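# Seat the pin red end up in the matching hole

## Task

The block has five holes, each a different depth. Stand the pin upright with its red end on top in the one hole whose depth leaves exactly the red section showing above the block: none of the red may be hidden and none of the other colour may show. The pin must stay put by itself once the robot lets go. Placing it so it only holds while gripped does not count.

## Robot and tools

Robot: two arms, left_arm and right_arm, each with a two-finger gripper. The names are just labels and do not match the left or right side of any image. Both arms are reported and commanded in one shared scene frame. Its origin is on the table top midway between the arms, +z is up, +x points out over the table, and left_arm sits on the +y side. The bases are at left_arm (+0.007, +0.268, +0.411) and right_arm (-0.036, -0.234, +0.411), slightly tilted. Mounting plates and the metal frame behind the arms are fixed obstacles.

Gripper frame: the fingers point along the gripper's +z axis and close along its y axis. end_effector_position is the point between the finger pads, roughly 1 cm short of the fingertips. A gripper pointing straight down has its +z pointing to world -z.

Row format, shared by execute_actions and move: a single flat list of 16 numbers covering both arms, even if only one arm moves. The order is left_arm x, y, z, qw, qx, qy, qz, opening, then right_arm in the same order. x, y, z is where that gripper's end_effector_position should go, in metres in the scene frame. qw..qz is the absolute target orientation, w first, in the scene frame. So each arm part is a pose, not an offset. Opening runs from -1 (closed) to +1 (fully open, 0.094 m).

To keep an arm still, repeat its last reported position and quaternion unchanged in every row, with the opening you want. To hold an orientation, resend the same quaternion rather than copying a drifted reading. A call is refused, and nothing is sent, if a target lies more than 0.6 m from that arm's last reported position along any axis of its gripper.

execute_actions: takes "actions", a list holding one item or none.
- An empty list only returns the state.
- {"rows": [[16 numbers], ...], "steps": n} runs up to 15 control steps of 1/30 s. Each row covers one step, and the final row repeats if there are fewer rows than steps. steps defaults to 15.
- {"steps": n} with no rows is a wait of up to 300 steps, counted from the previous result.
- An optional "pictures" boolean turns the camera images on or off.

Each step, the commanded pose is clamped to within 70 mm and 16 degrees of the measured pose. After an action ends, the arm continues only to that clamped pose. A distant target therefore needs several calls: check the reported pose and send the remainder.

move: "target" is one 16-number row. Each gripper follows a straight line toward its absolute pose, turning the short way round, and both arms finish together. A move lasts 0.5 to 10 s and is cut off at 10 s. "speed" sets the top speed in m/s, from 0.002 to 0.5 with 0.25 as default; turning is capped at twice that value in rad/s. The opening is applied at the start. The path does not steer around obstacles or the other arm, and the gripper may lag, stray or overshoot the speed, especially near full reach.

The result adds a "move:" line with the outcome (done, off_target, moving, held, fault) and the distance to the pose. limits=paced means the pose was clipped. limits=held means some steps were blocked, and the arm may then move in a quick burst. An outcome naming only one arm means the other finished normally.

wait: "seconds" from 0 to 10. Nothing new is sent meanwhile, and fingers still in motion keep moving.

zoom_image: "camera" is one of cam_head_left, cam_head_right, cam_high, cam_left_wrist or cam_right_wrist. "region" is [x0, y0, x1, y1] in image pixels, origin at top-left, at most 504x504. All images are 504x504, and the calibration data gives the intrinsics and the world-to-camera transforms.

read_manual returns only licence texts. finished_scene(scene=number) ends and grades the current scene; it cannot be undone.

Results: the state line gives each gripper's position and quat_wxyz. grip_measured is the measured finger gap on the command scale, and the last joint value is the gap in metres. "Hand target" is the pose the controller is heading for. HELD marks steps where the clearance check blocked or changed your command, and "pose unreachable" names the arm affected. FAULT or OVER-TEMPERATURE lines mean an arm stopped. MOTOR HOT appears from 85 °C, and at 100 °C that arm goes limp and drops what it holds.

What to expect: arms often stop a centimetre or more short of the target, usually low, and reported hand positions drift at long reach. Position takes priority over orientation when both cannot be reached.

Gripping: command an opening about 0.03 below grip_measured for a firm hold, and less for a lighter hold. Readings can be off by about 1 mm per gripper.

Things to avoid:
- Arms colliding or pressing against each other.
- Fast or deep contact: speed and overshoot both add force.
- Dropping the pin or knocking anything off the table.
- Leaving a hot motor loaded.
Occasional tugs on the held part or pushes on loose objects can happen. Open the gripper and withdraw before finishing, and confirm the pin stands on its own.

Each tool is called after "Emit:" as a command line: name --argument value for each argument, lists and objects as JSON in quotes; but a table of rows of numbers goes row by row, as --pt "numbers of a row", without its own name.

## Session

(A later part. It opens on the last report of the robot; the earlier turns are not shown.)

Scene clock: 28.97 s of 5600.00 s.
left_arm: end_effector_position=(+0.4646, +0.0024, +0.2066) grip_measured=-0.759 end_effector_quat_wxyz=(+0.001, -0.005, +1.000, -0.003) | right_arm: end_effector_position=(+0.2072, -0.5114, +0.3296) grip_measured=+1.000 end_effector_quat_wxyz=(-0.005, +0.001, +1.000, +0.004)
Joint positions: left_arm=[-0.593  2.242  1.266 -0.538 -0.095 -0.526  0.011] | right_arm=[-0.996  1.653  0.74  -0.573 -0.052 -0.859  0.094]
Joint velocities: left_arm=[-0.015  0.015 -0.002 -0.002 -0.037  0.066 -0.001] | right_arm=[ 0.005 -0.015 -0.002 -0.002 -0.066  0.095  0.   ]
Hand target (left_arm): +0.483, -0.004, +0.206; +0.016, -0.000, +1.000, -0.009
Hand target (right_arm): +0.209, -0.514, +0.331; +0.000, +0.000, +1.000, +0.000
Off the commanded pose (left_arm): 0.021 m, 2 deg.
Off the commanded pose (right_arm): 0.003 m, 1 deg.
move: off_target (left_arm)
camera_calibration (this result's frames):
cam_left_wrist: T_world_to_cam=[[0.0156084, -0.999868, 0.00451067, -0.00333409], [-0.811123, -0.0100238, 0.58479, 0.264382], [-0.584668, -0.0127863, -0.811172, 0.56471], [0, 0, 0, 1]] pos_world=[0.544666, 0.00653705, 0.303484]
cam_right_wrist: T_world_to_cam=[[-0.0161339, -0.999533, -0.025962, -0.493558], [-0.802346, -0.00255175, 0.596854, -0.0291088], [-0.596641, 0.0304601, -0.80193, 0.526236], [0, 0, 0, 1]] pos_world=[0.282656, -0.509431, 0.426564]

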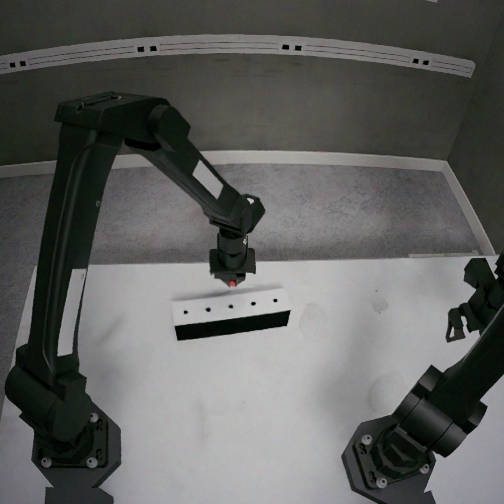

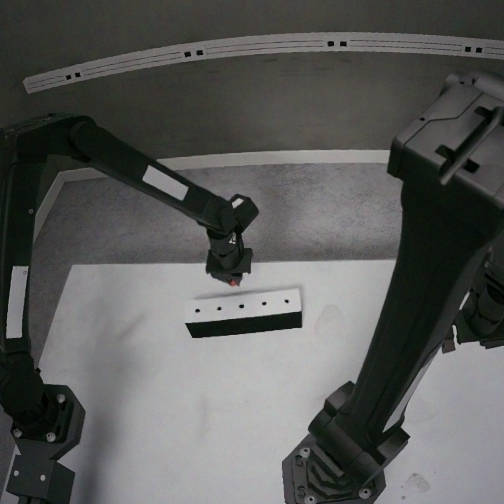

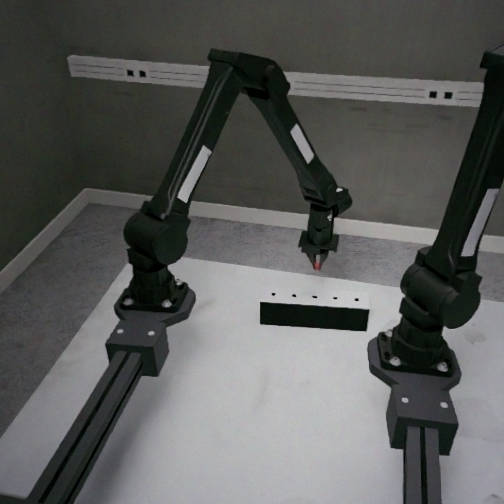

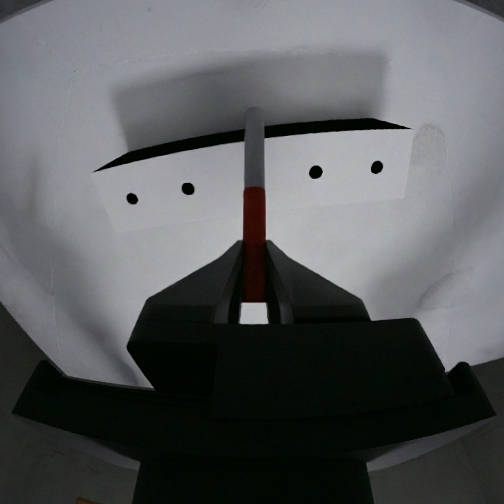

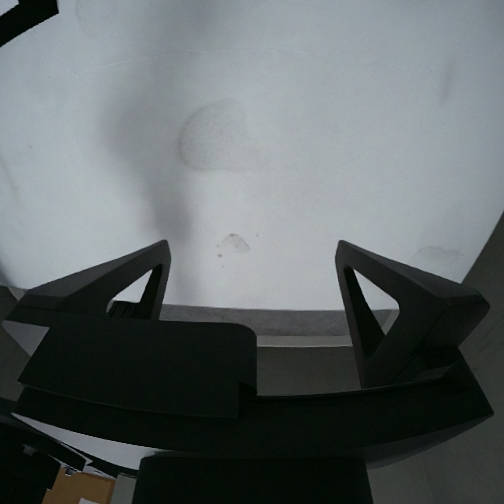

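Emit:
move --target '[0.35,0.0,0.21,-0.12,0,0.993,0,-0.8,0.209,-0.514,0.331,0,0,1,0,1]'

Emit:
move --target '[0.355,0.0,0.135,-0.12,0,0.993,0,-0.8,0.209,-0.514,0.331,0,0,1,0,1]' --speed 0.15

Emit:
move --target '[0.425,0.0,0.135,-0.05,0,1,0,-0.785,0.209,-0.514,0.331,0,0,1,0,1]' --speed 0.04

Scene clock: 36.53 s of 5600.00 s.
left_arm: end_effector_position=(+0.3424, +0.0009, +0.2003) grip_measured=-0.759 end_effector_quat_wxyz=(-0.128, +0.011, +0.992, +0.006) | right_arm: end_effector_position=(+0.2072, -0.5114, +0.3296) grip_measured=+1.000 end_effector_quat_wxyz=(-0.005, +0.001, +1.000, +0.004)
Joint positions: left_arm=[-0.682  2.227  1.125 -0.644  0.032 -0.594  0.011] | right_arm=[-0.996  1.653  0.74  -0.573 -0.052 -0.859  0.094]
Joint velocities: left_arm=[-0.015 -0.005  0.002  0.002  0.022  0.007 -0.   ] | right_arm=[-0.005  0.005  0.007 -0.002 -0.022  0.081  0.   ]
Hand target (left_arm): +0.350, -0.001, +0.211; -0.120, -0.000, +0.993, +0.001
Hand target (right_arm): +0.209, -0.514, +0.331; +0.000, +0.000, +1.000, +0.000
Off the commanded pose (left_arm): 0.012 m, 2 deg.
Off the commanded pose (right_arm): 0.003 m, 1 deg.
After step 90, 3.43 s passed at rest.
move: off_target (left_arm)
camera_calibration (this result's frames):
cam_left_wrist: T_world_to_cam=[[-0.0168429, -0.999784, -0.0121512, 0.0115772], [-0.63432, 0.00129033, 0.77307, 0.0707442], [-0.772887, 0.0207285, -0.634204, 0.517159], [0, 0, 0, 1]] pos_world=[0.444775, 0.000763525, 0.273435]
cam_right_wrist: T_world_to_cam=[[-0.0161339, -0.999533, -0.025962, -0.493558], [-0.802346, -0.00255175, 0.596854, -0.0291088], [-0.596641, 0.0304601, -0.80193, 0.526236], [0, 0, 0, 1]] pos_world=[0.282656, -0.509431, 0.426564]

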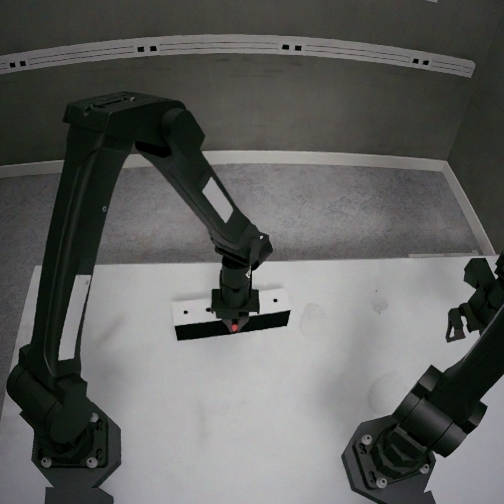

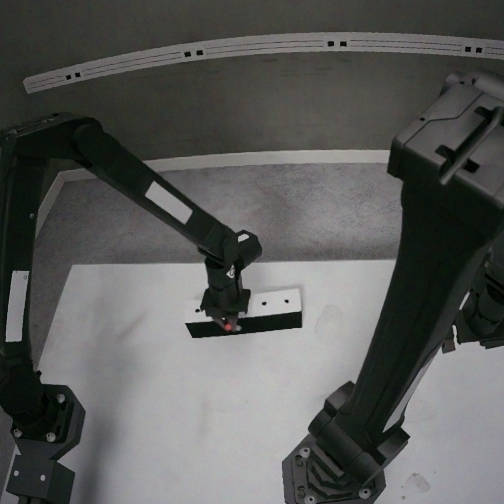

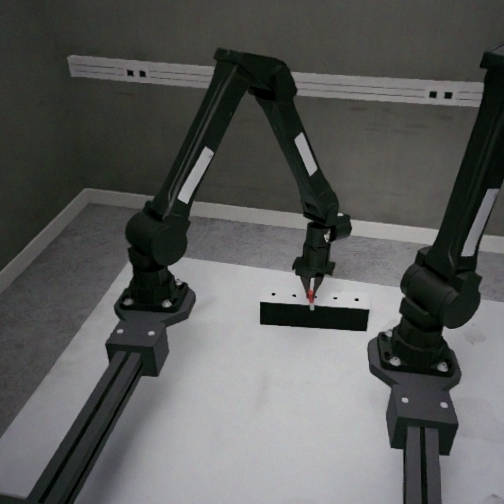

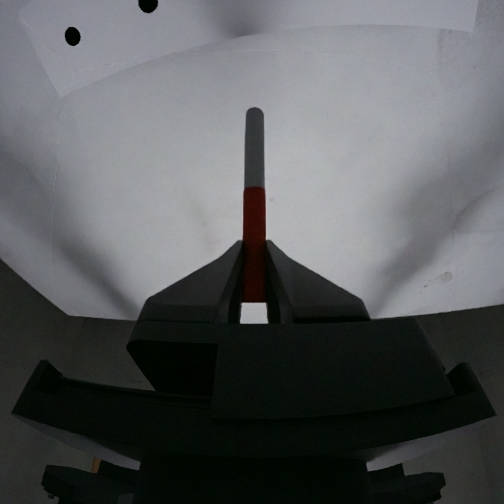

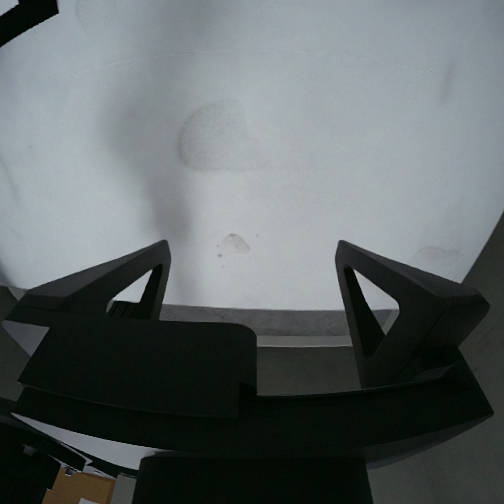

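Scene clock: 37.60 s of 5600.00 s.
left_arm: end_effector_position=(+0.3423, +0.0062, +0.1360) grip_measured=-0.759 end_effector_quat_wxyz=(-0.130, -0.002, +0.991, +0.007) | right_arm: end_effector_position=(+0.2072, -0.5114, +0.3296) grip_measured=+1.000 end_effector_quat_wxyz=(-0.005, +0.001, +1.000, +0.004)
Joint positions: left_arm=[-0.657  2.384  1.178 -0.544  0.032 -0.594  0.011] | right_arm=[-0.996  1.653  0.74  -0.573 -0.052 -0.859  0.094]
Joint velocities: left_arm=[-0.005  0.015  0.007 -0.002 -0.051 -0.022  0.   ] | right_arm=[-0.005  0.005 -0.007 -0.002 -0.022  0.066  0.   ]
Hand target (left_arm): +0.355, +0.000, +0.136; -0.120, +0.000, +0.993, -0.000
Hand target (right_arm): +0.209, -0.514, +0.331; +0.000, +0.000, +1.000, +0.000
Off the commanded pose (left_arm): 0.014 m, 1 deg.
Off the commanded pose (right_arm): 0.003 m, 1 deg.
move: off_target (left_arm)
camera_calibration (this result's frames):
cam_left_wrist: T_world_to_cam=[[0.00729532, -0.999832, -0.0167992, 0.00842618], [-0.630299, -0.01764, 0.776152, 0.118626], [-0.776318, 0.00492628, -0.630322, 0.476947], [0, 0, 0, 1]] pos_world=[0.444971, 0.00816776, 0.2087]
cam_right_wrist: T_world_to_cam=[[-0.0161339, -0.999533, -0.025962, -0.493558], [-0.802346, -0.00255175, 0.596854, -0.0291088], [-0.596641, 0.0304601, -0.80193, 0.526236], [0, 0, 0, 1]] pos_world=[0.282656, -0.509431, 0.426564]

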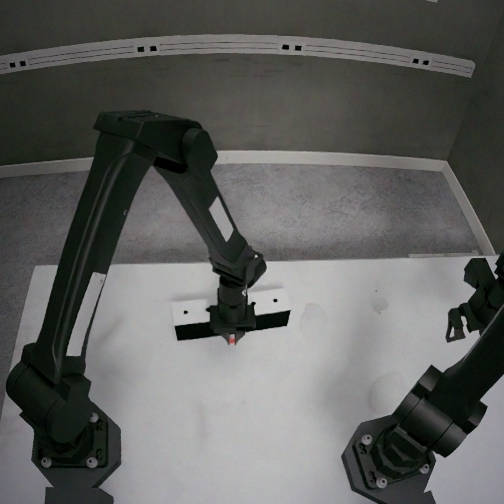

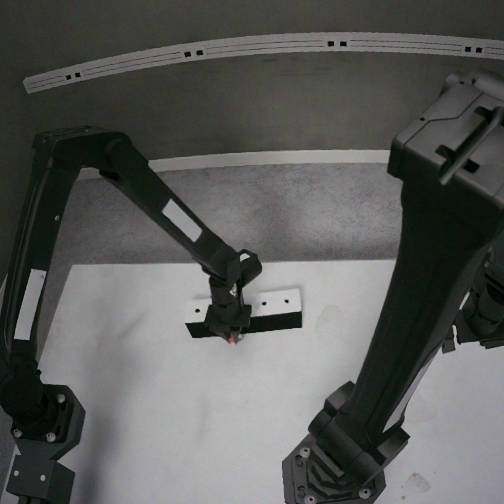

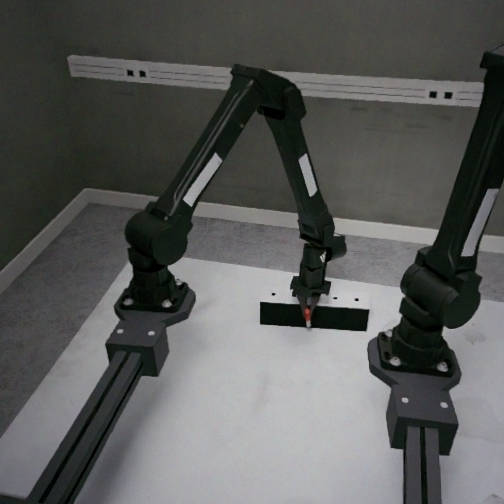

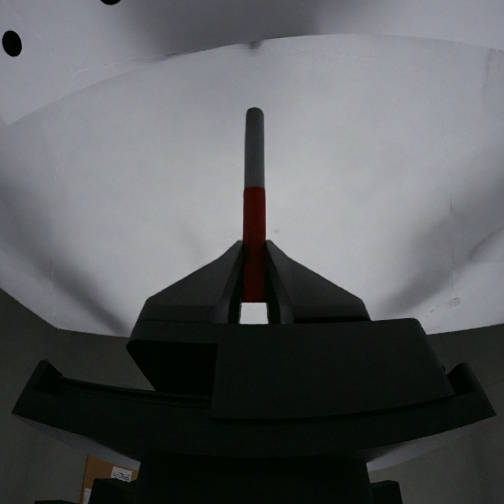

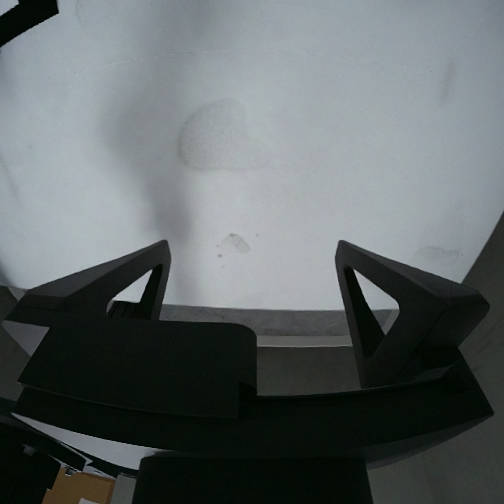

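Scene clock: 39.90 s of 5600.00 s.
left_arm: end_effector_position=(+0.3806, +0.0099, +0.1359) grip_measured=-0.759 end_effector_quat_wxyz=(-0.089, +0.008, +0.996, +0.013) | right_arm: end_effector_position=(+0.2072, -0.5114, +0.3296) grip_measured=+1.000 end_effector_quat_wxyz=(-0.005, +0.001, +1.000, +0.004)
Joint positions: left_arm=[-0.628  2.385  1.221 -0.525 -0.029 -0.547  0.011] | right_arm=[-0.996  1.653  0.74  -0.573 -0.052 -0.859  0.094]
Joint velocities: left_arm=[-0.005 -0.005 -0.017 -0.012 -0.022  0.051  0.   ] | right_arm=[-0.015 -0.015  0.012 -0.022  0.051 -0.051  0.   ]
Hand target (left_arm): +0.423, +0.003, +0.137; -0.050, -0.000, +0.999, +0.001
Hand target (right_arm): +0.209, -0.514, +0.331; +0.000, +0.000, +1.000, +0.000
Off the commanded pose (left_arm): 0.046 m, 5 deg.
Off the commanded pose (right_arm): 0.003 m, 1 deg.
move: off_target (left_arm)
camera_calibration (this result's frames):
cam_left_wrist: T_world_to_cam=[[-0.0128159, -0.999559, -0.0267959, 0.0209151], [-0.69248, -0.0104594, 0.721361, 0.173951], [-0.721323, 0.0278005, -0.692041, 0.493781], [0, 0, 0, 1]] pos_world=[0.476901, 0.00899789, 0.216795]
cam_right_wrist: T_world_to_cam=[[-0.0161339, -0.999533, -0.025962, -0.493558], [-0.802346, -0.00255175, 0.596854, -0.0291088], [-0.596641, 0.0304601, -0.80193, 0.526236], [0, 0, 0, 1]] pos_world=[0.282656, -0.509431, 0.426564]

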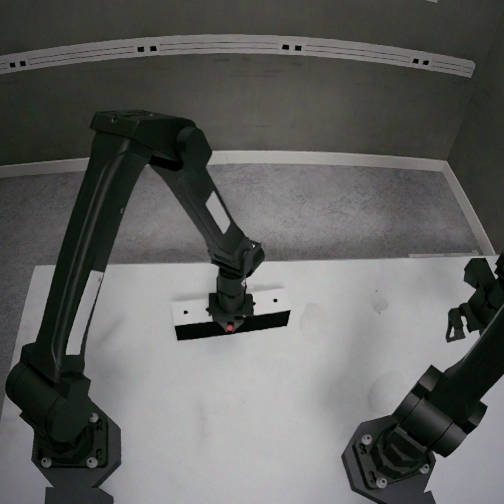

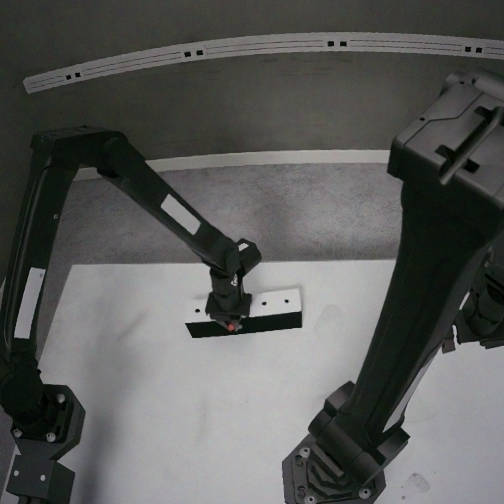

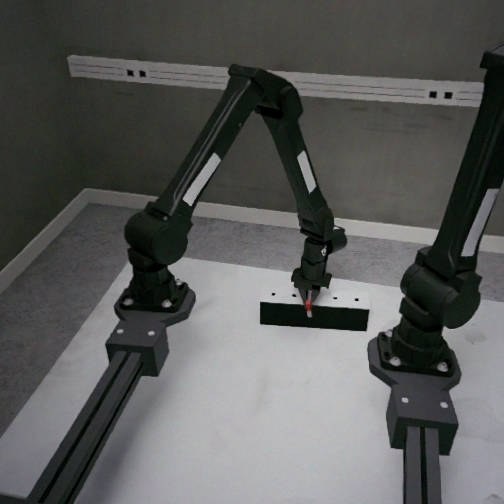

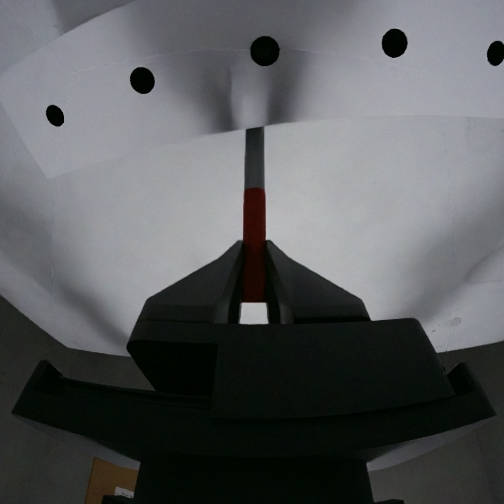

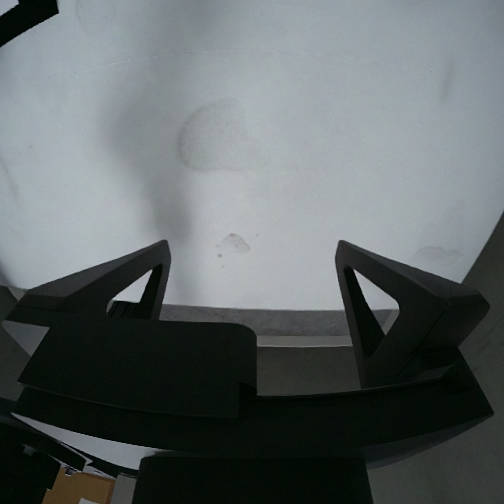

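Emit:
move --target '[0.43,0,0.15,-0.05,0,1,0,-0.772,0.209,-0.514,0.331,0,0,1,0,1]' --speed 0.04

Scene clock: 59.20 s of 5600.00 s.
left_arm: end_effector_position=(+0.3815, +0.0101, +0.1370) grip_measured=-0.756 end_effector_quat_wxyz=(-0.092, +0.010, +0.996, +0.014) | right_arm: end_effector_position=(+0.2072, -0.5114, +0.3296) grip_measured=+1.000 end_effector_quat_wxyz=(-0.005, +0.001, +1.000, +0.004)
Joint positions: left_arm=[-0.627  2.385  1.228 -0.538 -0.029 -0.542  0.011] | right_arm=[-0.996  1.653  0.74  -0.573 -0.052 -0.859  0.094]
Joint velocities: left_arm=[-0.005 -0.005  0.002 -0.002 -0.037 -0.037  0.001] | right_arm=[ 0.005 -0.015 -0.017  0.012 -0.007 -0.081  0.   ]
Hand target (left_arm): +0.429, +0.002, +0.152; -0.050, -0.000, +0.999, +0.000
Hand target (right_arm): +0.209, -0.514, +0.331; +0.000, +0.000, +1.000, +0.000
Off the commanded pose (left_arm): 0.051 m, 5 deg.
Off the commanded pose (right_arm): 0.003 m, 1 deg.
After step 90, 14.77 s passed at rest.
move: off_target (left_arm)
camera_calibration (this result's frames):
cam_left_wrist: T_world_to_cam=[[-0.0176775, -0.999425, -0.0289186, 0.0232062], [-0.688245, -0.00881684, 0.725425, 0.171622], [-0.725263, 0.0327268, -0.687694, 0.496066], [0, 0, 0, 1]] pos_world=[0.478307, 0.00847141, 0.217314]
cam_right_wrist: T_world_to_cam=[[-0.0161339, -0.999533, -0.025962, -0.493558], [-0.802346, -0.00255175, 0.596854, -0.0291088], [-0.596641, 0.0304601, -0.80193, 0.526236], [0, 0, 0, 1]] pos_world=[0.282656, -0.509431, 0.426564]

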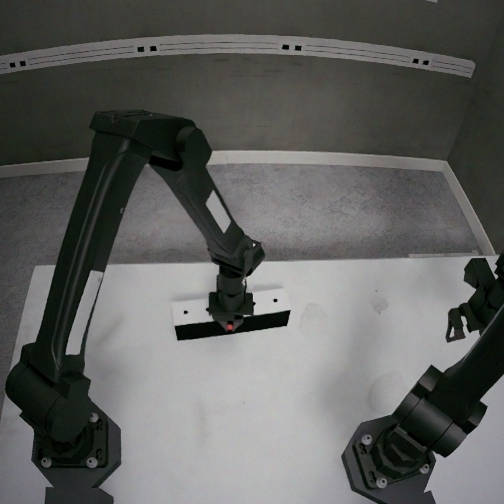

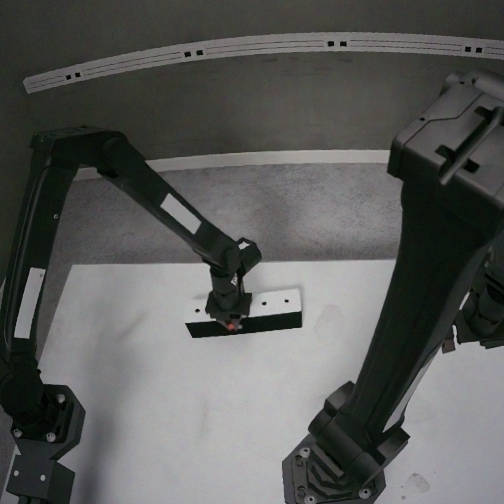

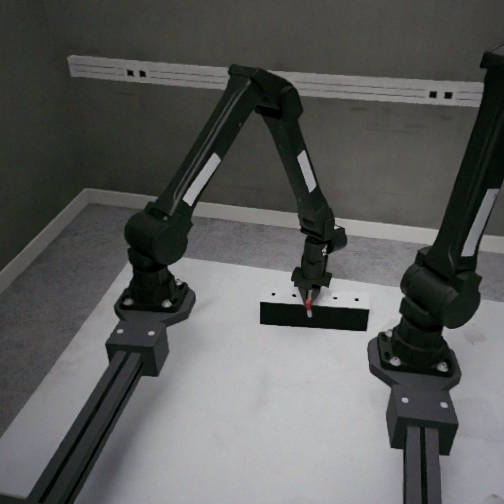

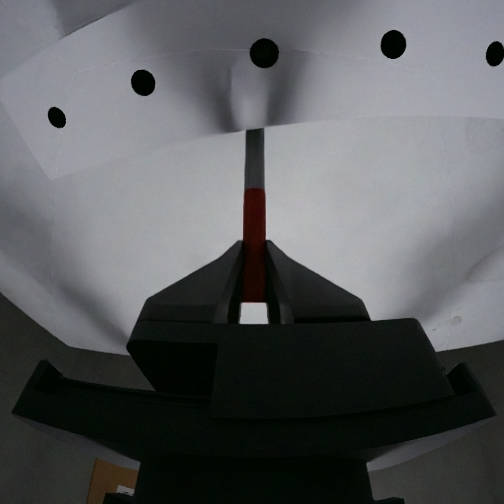

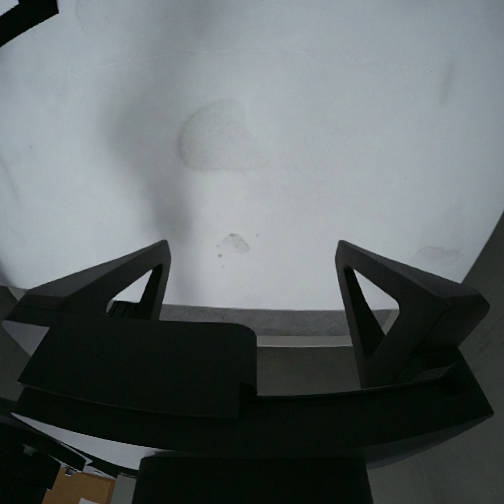

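Emit:
move --target '[0.425,0,0.18,-0.12,0,1,0,-0.772,0.209,-0.514,0.331,0,0,1,0,1]' --speed 0.04

Scene clock: 63.77 s of 5600.00 s.
left_arm: end_effector_position=(+0.3891, +0.0125, +0.1593) grip_measured=-0.756 end_effector_quat_wxyz=(-0.150, -0.001, +0.988, +0.019) | right_arm: end_effector_position=(+0.2072, -0.5114, +0.3296) grip_measured=+1.000 end_effector_quat_wxyz=(-0.005, +0.001, +1.000, +0.004)
Joint positions: left_arm=[-0.601  2.375  1.31  -0.733  0.022 -0.538  0.011] | right_arm=[-0.996  1.653  0.74  -0.573 -0.052 -0.859  0.094]
Joint velocities: left_arm=[-0.015 -0.015 -0.007 -0.012 -0.022  0.051 -0.001] | right_arm=[-0.005  0.005  0.007  0.012 -0.066 -0.007  0.   ]
Hand target (left_arm): +0.424, +0.001, +0.181; -0.119, +0.000, +0.993, +0.000
Hand target (right_arm): +0.209, -0.514, +0.331; +0.000, +0.000, +1.000, +0.000
Off the commanded pose (left_arm): 0.043 m, 4 deg.
Off the commanded pose (right_arm): 0.003 m, 1 deg.
move: off_target (left_arm)
camera_calibration (this result's frames):
cam_left_wrist: T_world_to_cam=[[0.0015488, -0.999153, -0.041126, 0.0208458], [-0.598545, -0.0338718, 0.800373, 0.114127], [-0.801088, 0.0233761, -0.59809, 0.532166], [0, 0, 0, 1]] pos_world=[0.494589, 0.0122539, 0.227797]
cam_right_wrist: T_world_to_cam=[[-0.0161339, -0.999533, -0.025962, -0.493558], [-0.802346, -0.00255175, 0.596854, -0.0291088], [-0.596641, 0.0304601, -0.80193, 0.526236], [0, 0, 0, 1]] pos_world=[0.282656, -0.509431, 0.426564]

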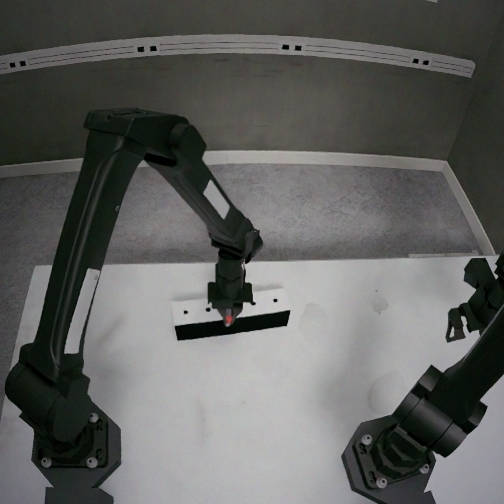

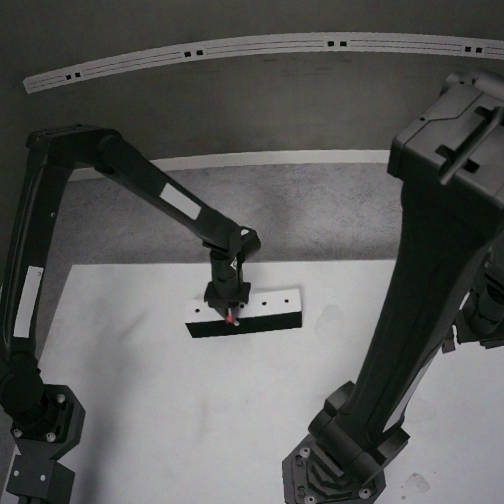

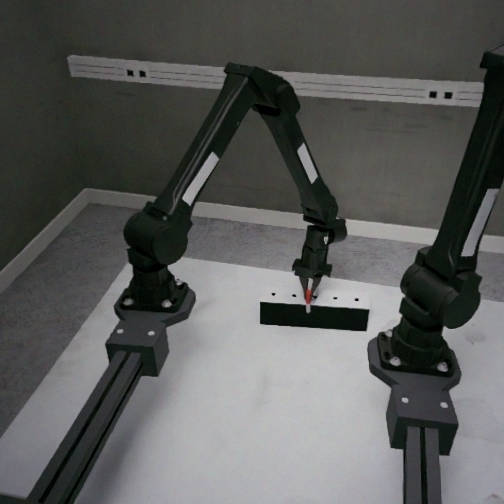

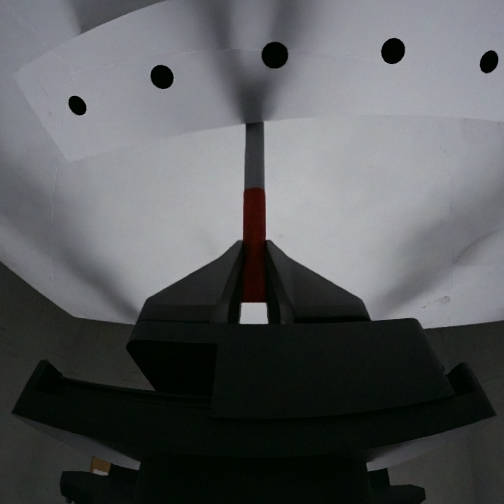

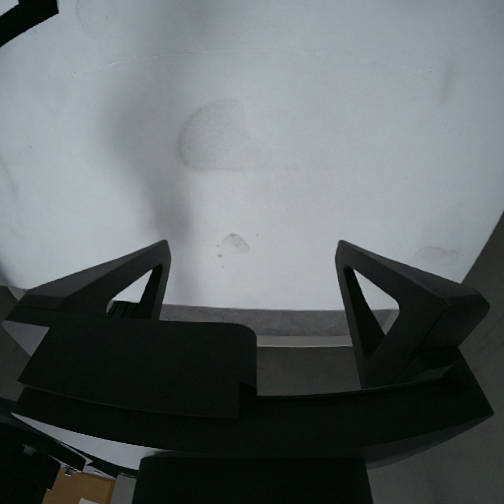

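Emit:
move --target '[0.435,0,0.165,-0.15,0,1,0,-0.76,0.209,-0.514,0.331,0,0,1,0,1]' --speed 0.03

Scene clock: 72.57 s of 5600.00 s.
left_arm: end_effector_position=(+0.4106, +0.0076, +0.1670) grip_measured=-0.749 end_effector_quat_wxyz=(-0.165, -0.003, +0.986, +0.010) | right_arm: end_effector_position=(+0.2072, -0.5114, +0.3296) grip_measured=+1.000 end_effector_quat_wxyz=(-0.005, +0.001, +1.000, +0.004)
Joint positions: left_arm=[-0.58   2.39   1.39  -0.817  0.048 -0.518  0.012] | right_arm=[-0.996  1.653  0.74  -0.573 -0.052 -0.859  0.094]
Joint velocities: left_arm=[-0.005 -0.015 -0.022 -0.007 -0.022 -0.022 -0.001] | right_arm=[-0.015 -0.015  0.002  0.012  0.022 -0.007  0.   ]
Hand target (left_arm): +0.435, +0.001, +0.166; -0.148, -0.000, +0.989, -0.000
Hand target (right_arm): +0.209, -0.514, +0.331; +0.000, +0.000, +1.000, +0.000
Off the commanded pose (left_arm): 0.026 m, 2 deg.
Off the commanded pose (right_arm): 0.003 m, 1 deg.
After step 90, 3.87 s passed at rest.
move: off_target (left_arm)
camera_calibration (this result's frames):
cam_left_wrist: T_world_to_cam=[[0.00817109, -0.999664, -0.02458, 0.0108348], [-0.573857, -0.0248181, 0.818579, 0.107509], [-0.818915, 0.00741674, -0.573867, 0.557509], [0, 0, 0, 1]] pos_world=[0.518159, 0.00936442, 0.232198]
cam_right_wrist: T_world_to_cam=[[-0.0161339, -0.999533, -0.025962, -0.493558], [-0.802346, -0.00255175, 0.596854, -0.0291088], [-0.596641, 0.0304601, -0.80193, 0.526236], [0, 0, 0, 1]] pos_world=[0.282656, -0.509431, 0.426564]

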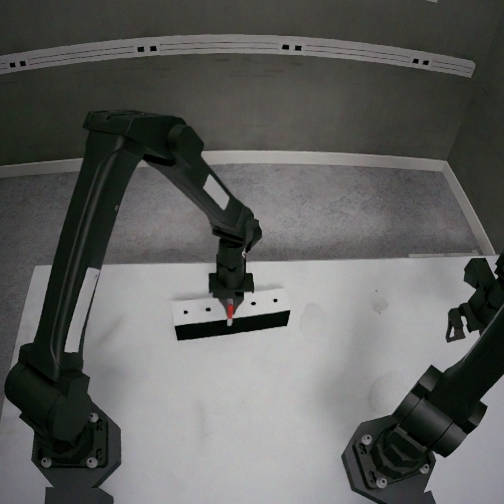

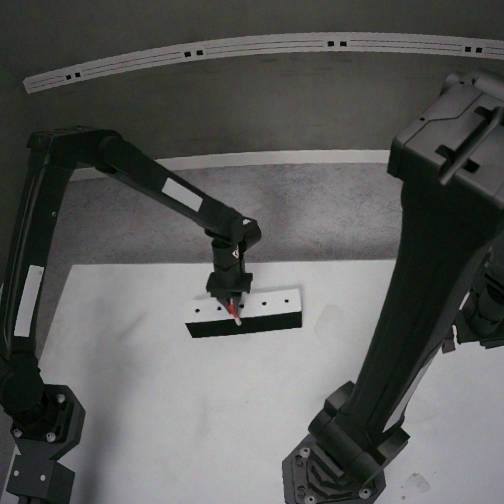

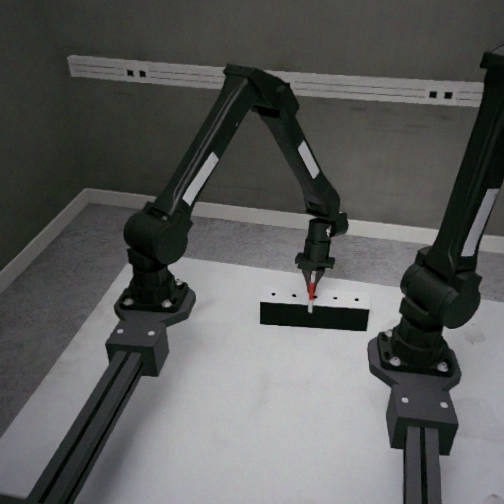

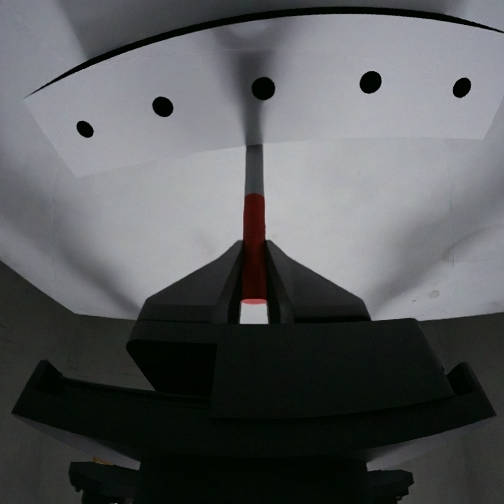

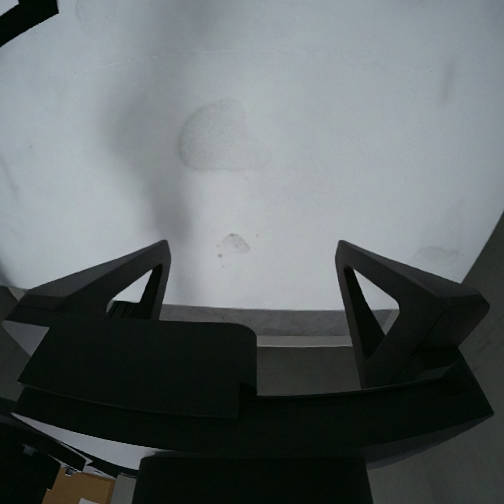

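Rotating now.

Emit:
move --target '[0.447,0,0.168,0.02,0,1,0,-0.76,0.209,-0.514,0.331,0,0,1,0,1]' --speed 0.05

Scene clock: 78.87 s of 5600.00 s.
left_arm: end_effector_position=(+0.4269, +0.0111, +0.1475) grip_measured=-0.749 end_effector_quat_wxyz=(-0.010, +0.009, +1.000, +0.013) | right_arm: end_effector_position=(+0.2072, -0.5114, +0.3296) grip_measured=+1.000 end_effector_quat_wxyz=(-0.005, +0.001, +1.000, +0.004)
Joint positions: left_arm=[-0.609  2.35   1.222 -0.423 -0.113 -0.518  0.012] | right_arm=[-0.996  1.653  0.74  -0.573 -0.052 -0.859  0.094]
Joint velocities: left_arm=[-0.005 -0.005 -0.002 -0.002 -0.037  0.051 -0.001] | right_arm=[ 0.005  0.005 -0.007 -0.002 -0.051 -0.007  0.   ]
Hand target (left_arm): +0.447, +0.001, +0.166; +0.020, +0.000, +1.000, +0.000
Hand target (right_arm): +0.209, -0.514, +0.331; +0.000, +0.000, +1.000, +0.000
Off the commanded pose (left_arm): 0.031 m, 4 deg.
Off the commanded pose (right_arm): 0.003 m, 1 deg.
move: off_target (left_arm)
camera_calibration (this result's frames):
cam_left_wrist: T_world_to_cam=[[-0.0128809, -0.999523, -0.0280705, 0.02314], [-0.798136, -0.00663329, 0.602441, 0.260303], [-0.60234, 0.030164, -0.797669, 0.500014], [0, 0, 0, 1]] pos_world=[0.509234, 0.00977323, 0.242678]
cam_right_wrist: T_world_to_cam=[[-0.0161339, -0.999533, -0.025962, -0.493558], [-0.802346, -0.00255175, 0.596854, -0.0291088], [-0.596641, 0.0304601, -0.80193, 0.526236], [0, 0, 0, 1]] pos_world=[0.282656, -0.509431, 0.426564]

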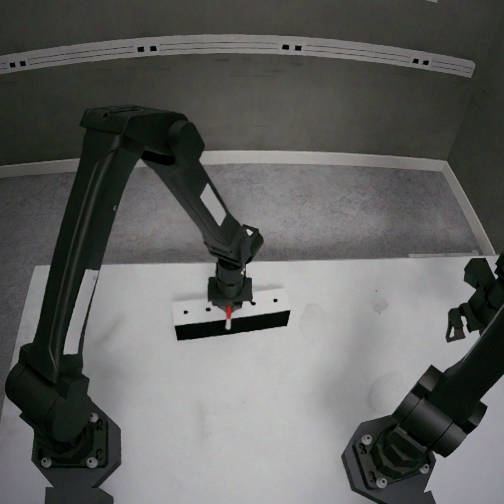

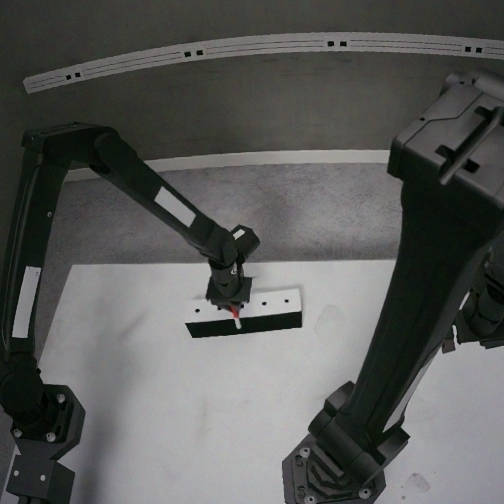

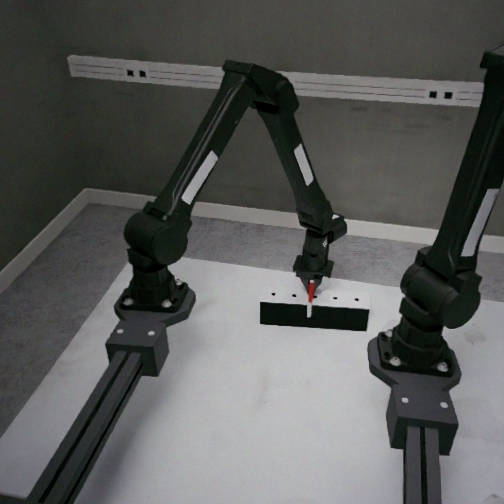

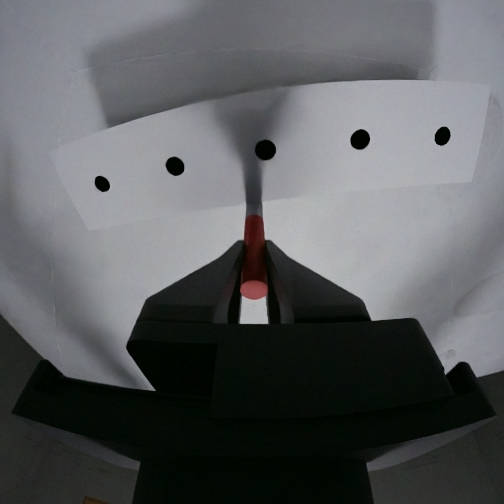

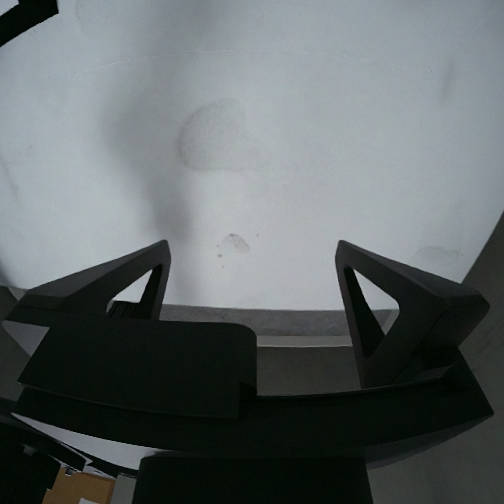

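Probably flush with the face.

Emit:
move --target '[0.422,-0.005,0.24,0,0,1,0,-0.85,0.209,-0.514,0.331,0,0,1,0,1]' --speed 0.08

Emit:
move --target '[0.487,-0.004,0.2,0.012,0,1,-0.009,-0.85,0.209,-0.514,0.331,0,0,1,0,1]' --speed 0.06

Emit:
zoom_image --camera "cam_left_wrist" --region '[200,150,310,260]'

Scene clock: 84.93 s of 5600.00 s.
left_arm: end_effector_position=(+0.4232, -0.0017, +0.2294) grip_measured=-0.762 end_effector_quat_wxyz=(-0.003, +0.005, +1.000, +0.004) | right_arm: end_effector_position=(+0.2072, -0.5114, +0.3296) grip_measured=+1.000 end_effector_quat_wxyz=(-0.005, +0.001, +1.000, +0.004)
Joint positions: left_arm=[-0.648  2.156  1.158 -0.535 -0.105 -0.563  0.011] | right_arm=[-0.996  1.653  0.74  -0.573 -0.052 -0.859  0.094]
Joint velocities: left_arm=[-0.024 -0.005 -0.002 -0.012  0.022 -0.051  0.   ] | right_arm=[ 0.005 -0.005 -0.002  0.012  0.007  0.022  0.   ]
Hand target (left_arm): +0.423, -0.005, +0.239; +0.000, +0.000, +1.000, +0.000
Hand target (right_arm): +0.209, -0.514, +0.331; +0.000, +0.000, +1.000, +0.000
Off the commanded pose (left_arm): 0.011 m, 1 deg.
Off the commanded pose (right_arm): 0.003 m, 1 deg.
After step 90, 1.50 s passed at rest.
move: off_target (left_arm)
camera_calibration (this result's frames):
cam_left_wrist: T_world_to_cam=[[-0.00479642, -0.999945, -0.00930529, 0.00490252], [-0.806109, -0.0016402, 0.591765, 0.213705], [-0.591748, 0.0103394, -0.806057, 0.560854], [0, 0, 0, 1]] pos_world=[0.504177, -0.000546144, 0.325663]
cam_right_wrist: T_world_to_cam=[[-0.0161339, -0.999533, -0.025962, -0.493558], [-0.802346, -0.00255175, 0.596854, -0.0291088], [-0.596641, 0.0304601, -0.80193, 0.526236], [0, 0, 0, 1]] pos_world=[0.282656, -0.509431, 0.426564]

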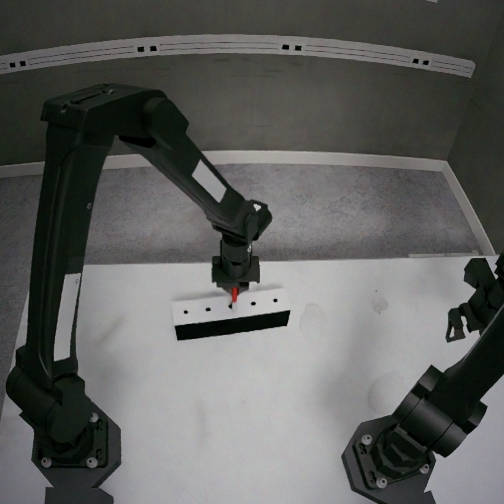

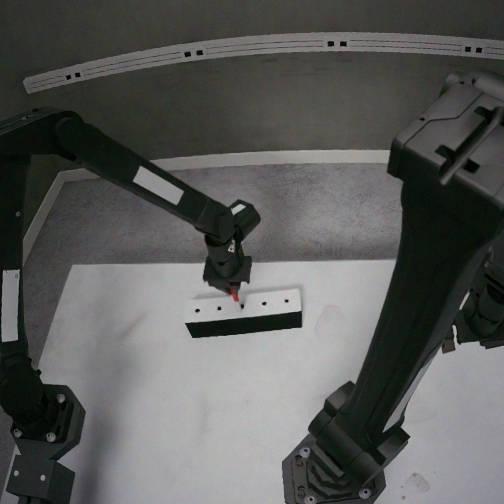

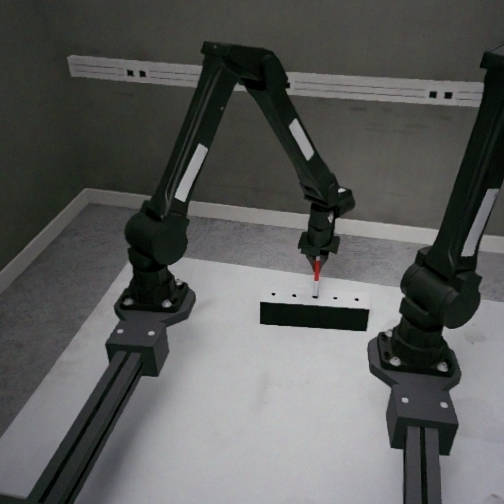

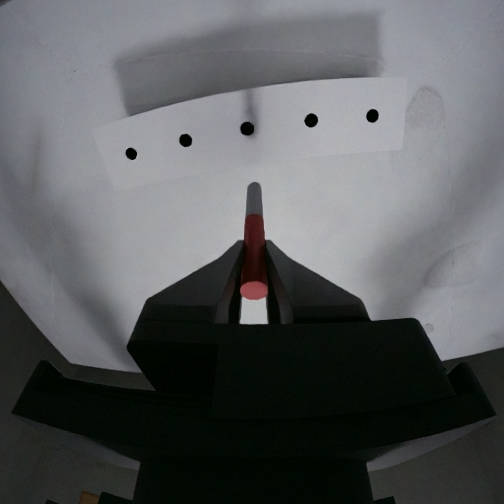

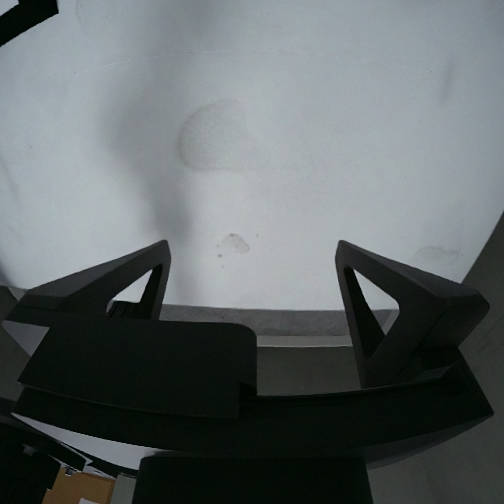

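Scene clock: 86.43 s of 5600.00 s.
left_arm: end_effector_position=(+0.4714, +0.0028, +0.2019) grip_measured=-0.762 end_effector_quat_wxyz=(+0.004, -0.005, +1.000, -0.004) | right_arm: end_effector_position=(+0.2072, -0.5114, +0.3296) grip_measured=+1.000 end_effector_quat_wxyz=(-0.005, +0.001, +1.000, +0.004)
Joint positions: left_arm=[-0.585  2.257  1.284 -0.535 -0.095 -0.519  0.011] | right_arm=[-0.996  1.653  0.74  -0.573 -0.052 -0.859  0.094]
Joint velocities: left_arm=[-0.005 -0.005  0.007  0.007 -0.022 -0.007 -0.001] | right_arm=[-0.005 -0.015 -0.017  0.017 -0.007 -0.022  0.   ]
Hand target (left_arm): +0.486, -0.003, +0.200; +0.012, +0.000, +1.000, -0.010
Hand target (right_arm): +0.209, -0.514, +0.331; +0.000, +0.000, +1.000, +0.000
Off the commanded pose (left_arm): 0.017 m, 1 deg.
Off the commanded pose (right_arm): 0.003 m, 1 deg.
move: off_target (left_arm)
camera_calibration (this result's frames):
cam_left_wrist: T_world_to_cam=[[0.0164792, -0.999842, 0.00662659, -0.00385424], [-0.813769, -0.00956101, 0.581109, 0.274622], [-0.580954, -0.0149687, -0.813798, 0.563697], [0, 0, 0, 1]] pos_world=[0.551024, 0.00720987, 0.299176]
cam_right_wrist: T_world_to_cam=[[-0.0161339, -0.999533, -0.025962, -0.493558], [-0.802346, -0.00255175, 0.596854, -0.0291088], [-0.596641, 0.0304601, -0.80193, 0.526236], [0, 0, 0, 1]] pos_world=[0.282656, -0.509431, 0.426564]

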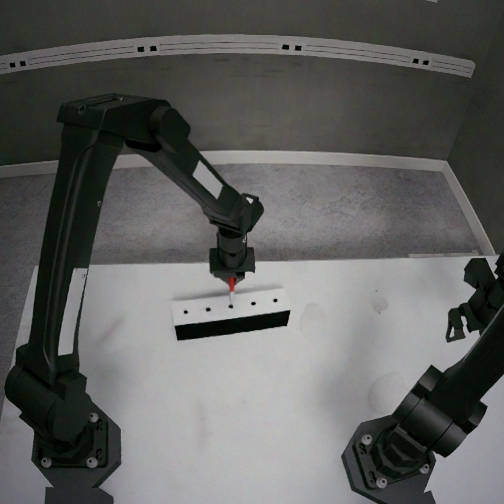

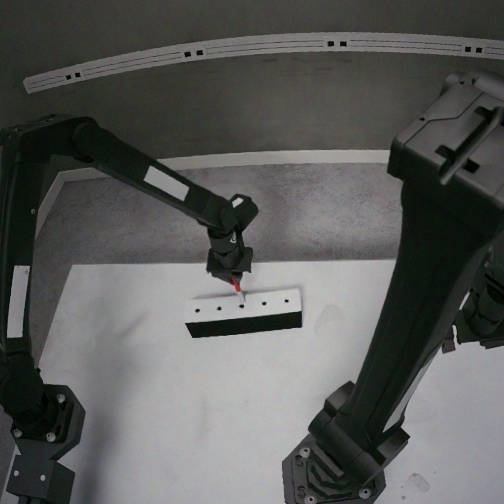

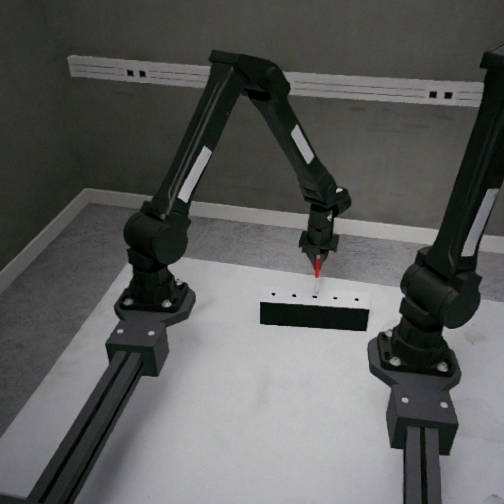

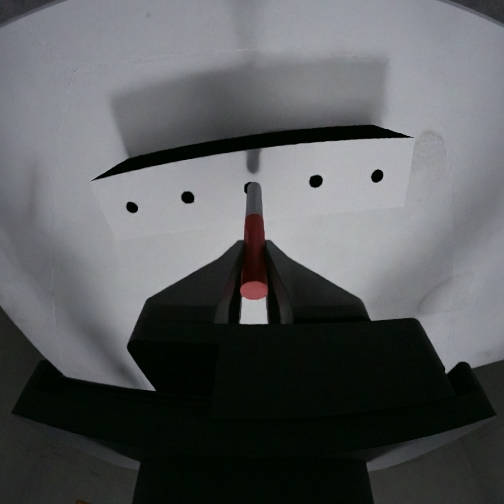

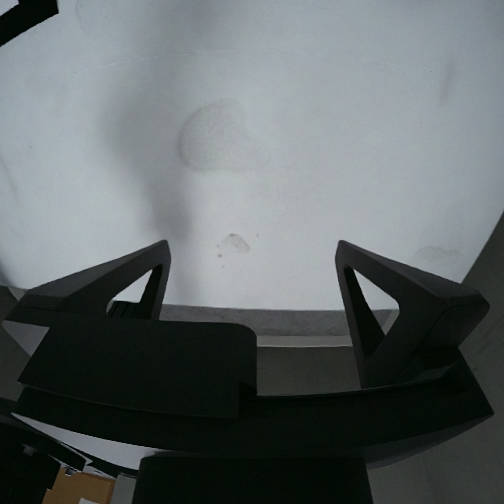

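Region (200, 150, 310, 260) of cam_left_wrist's 504x504 image, scaled by 4.582, with more detail than that image has.

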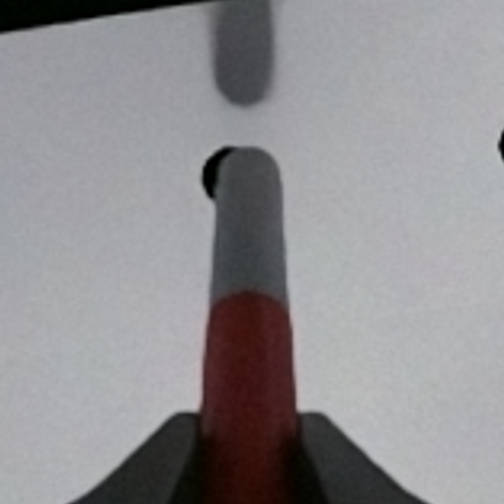

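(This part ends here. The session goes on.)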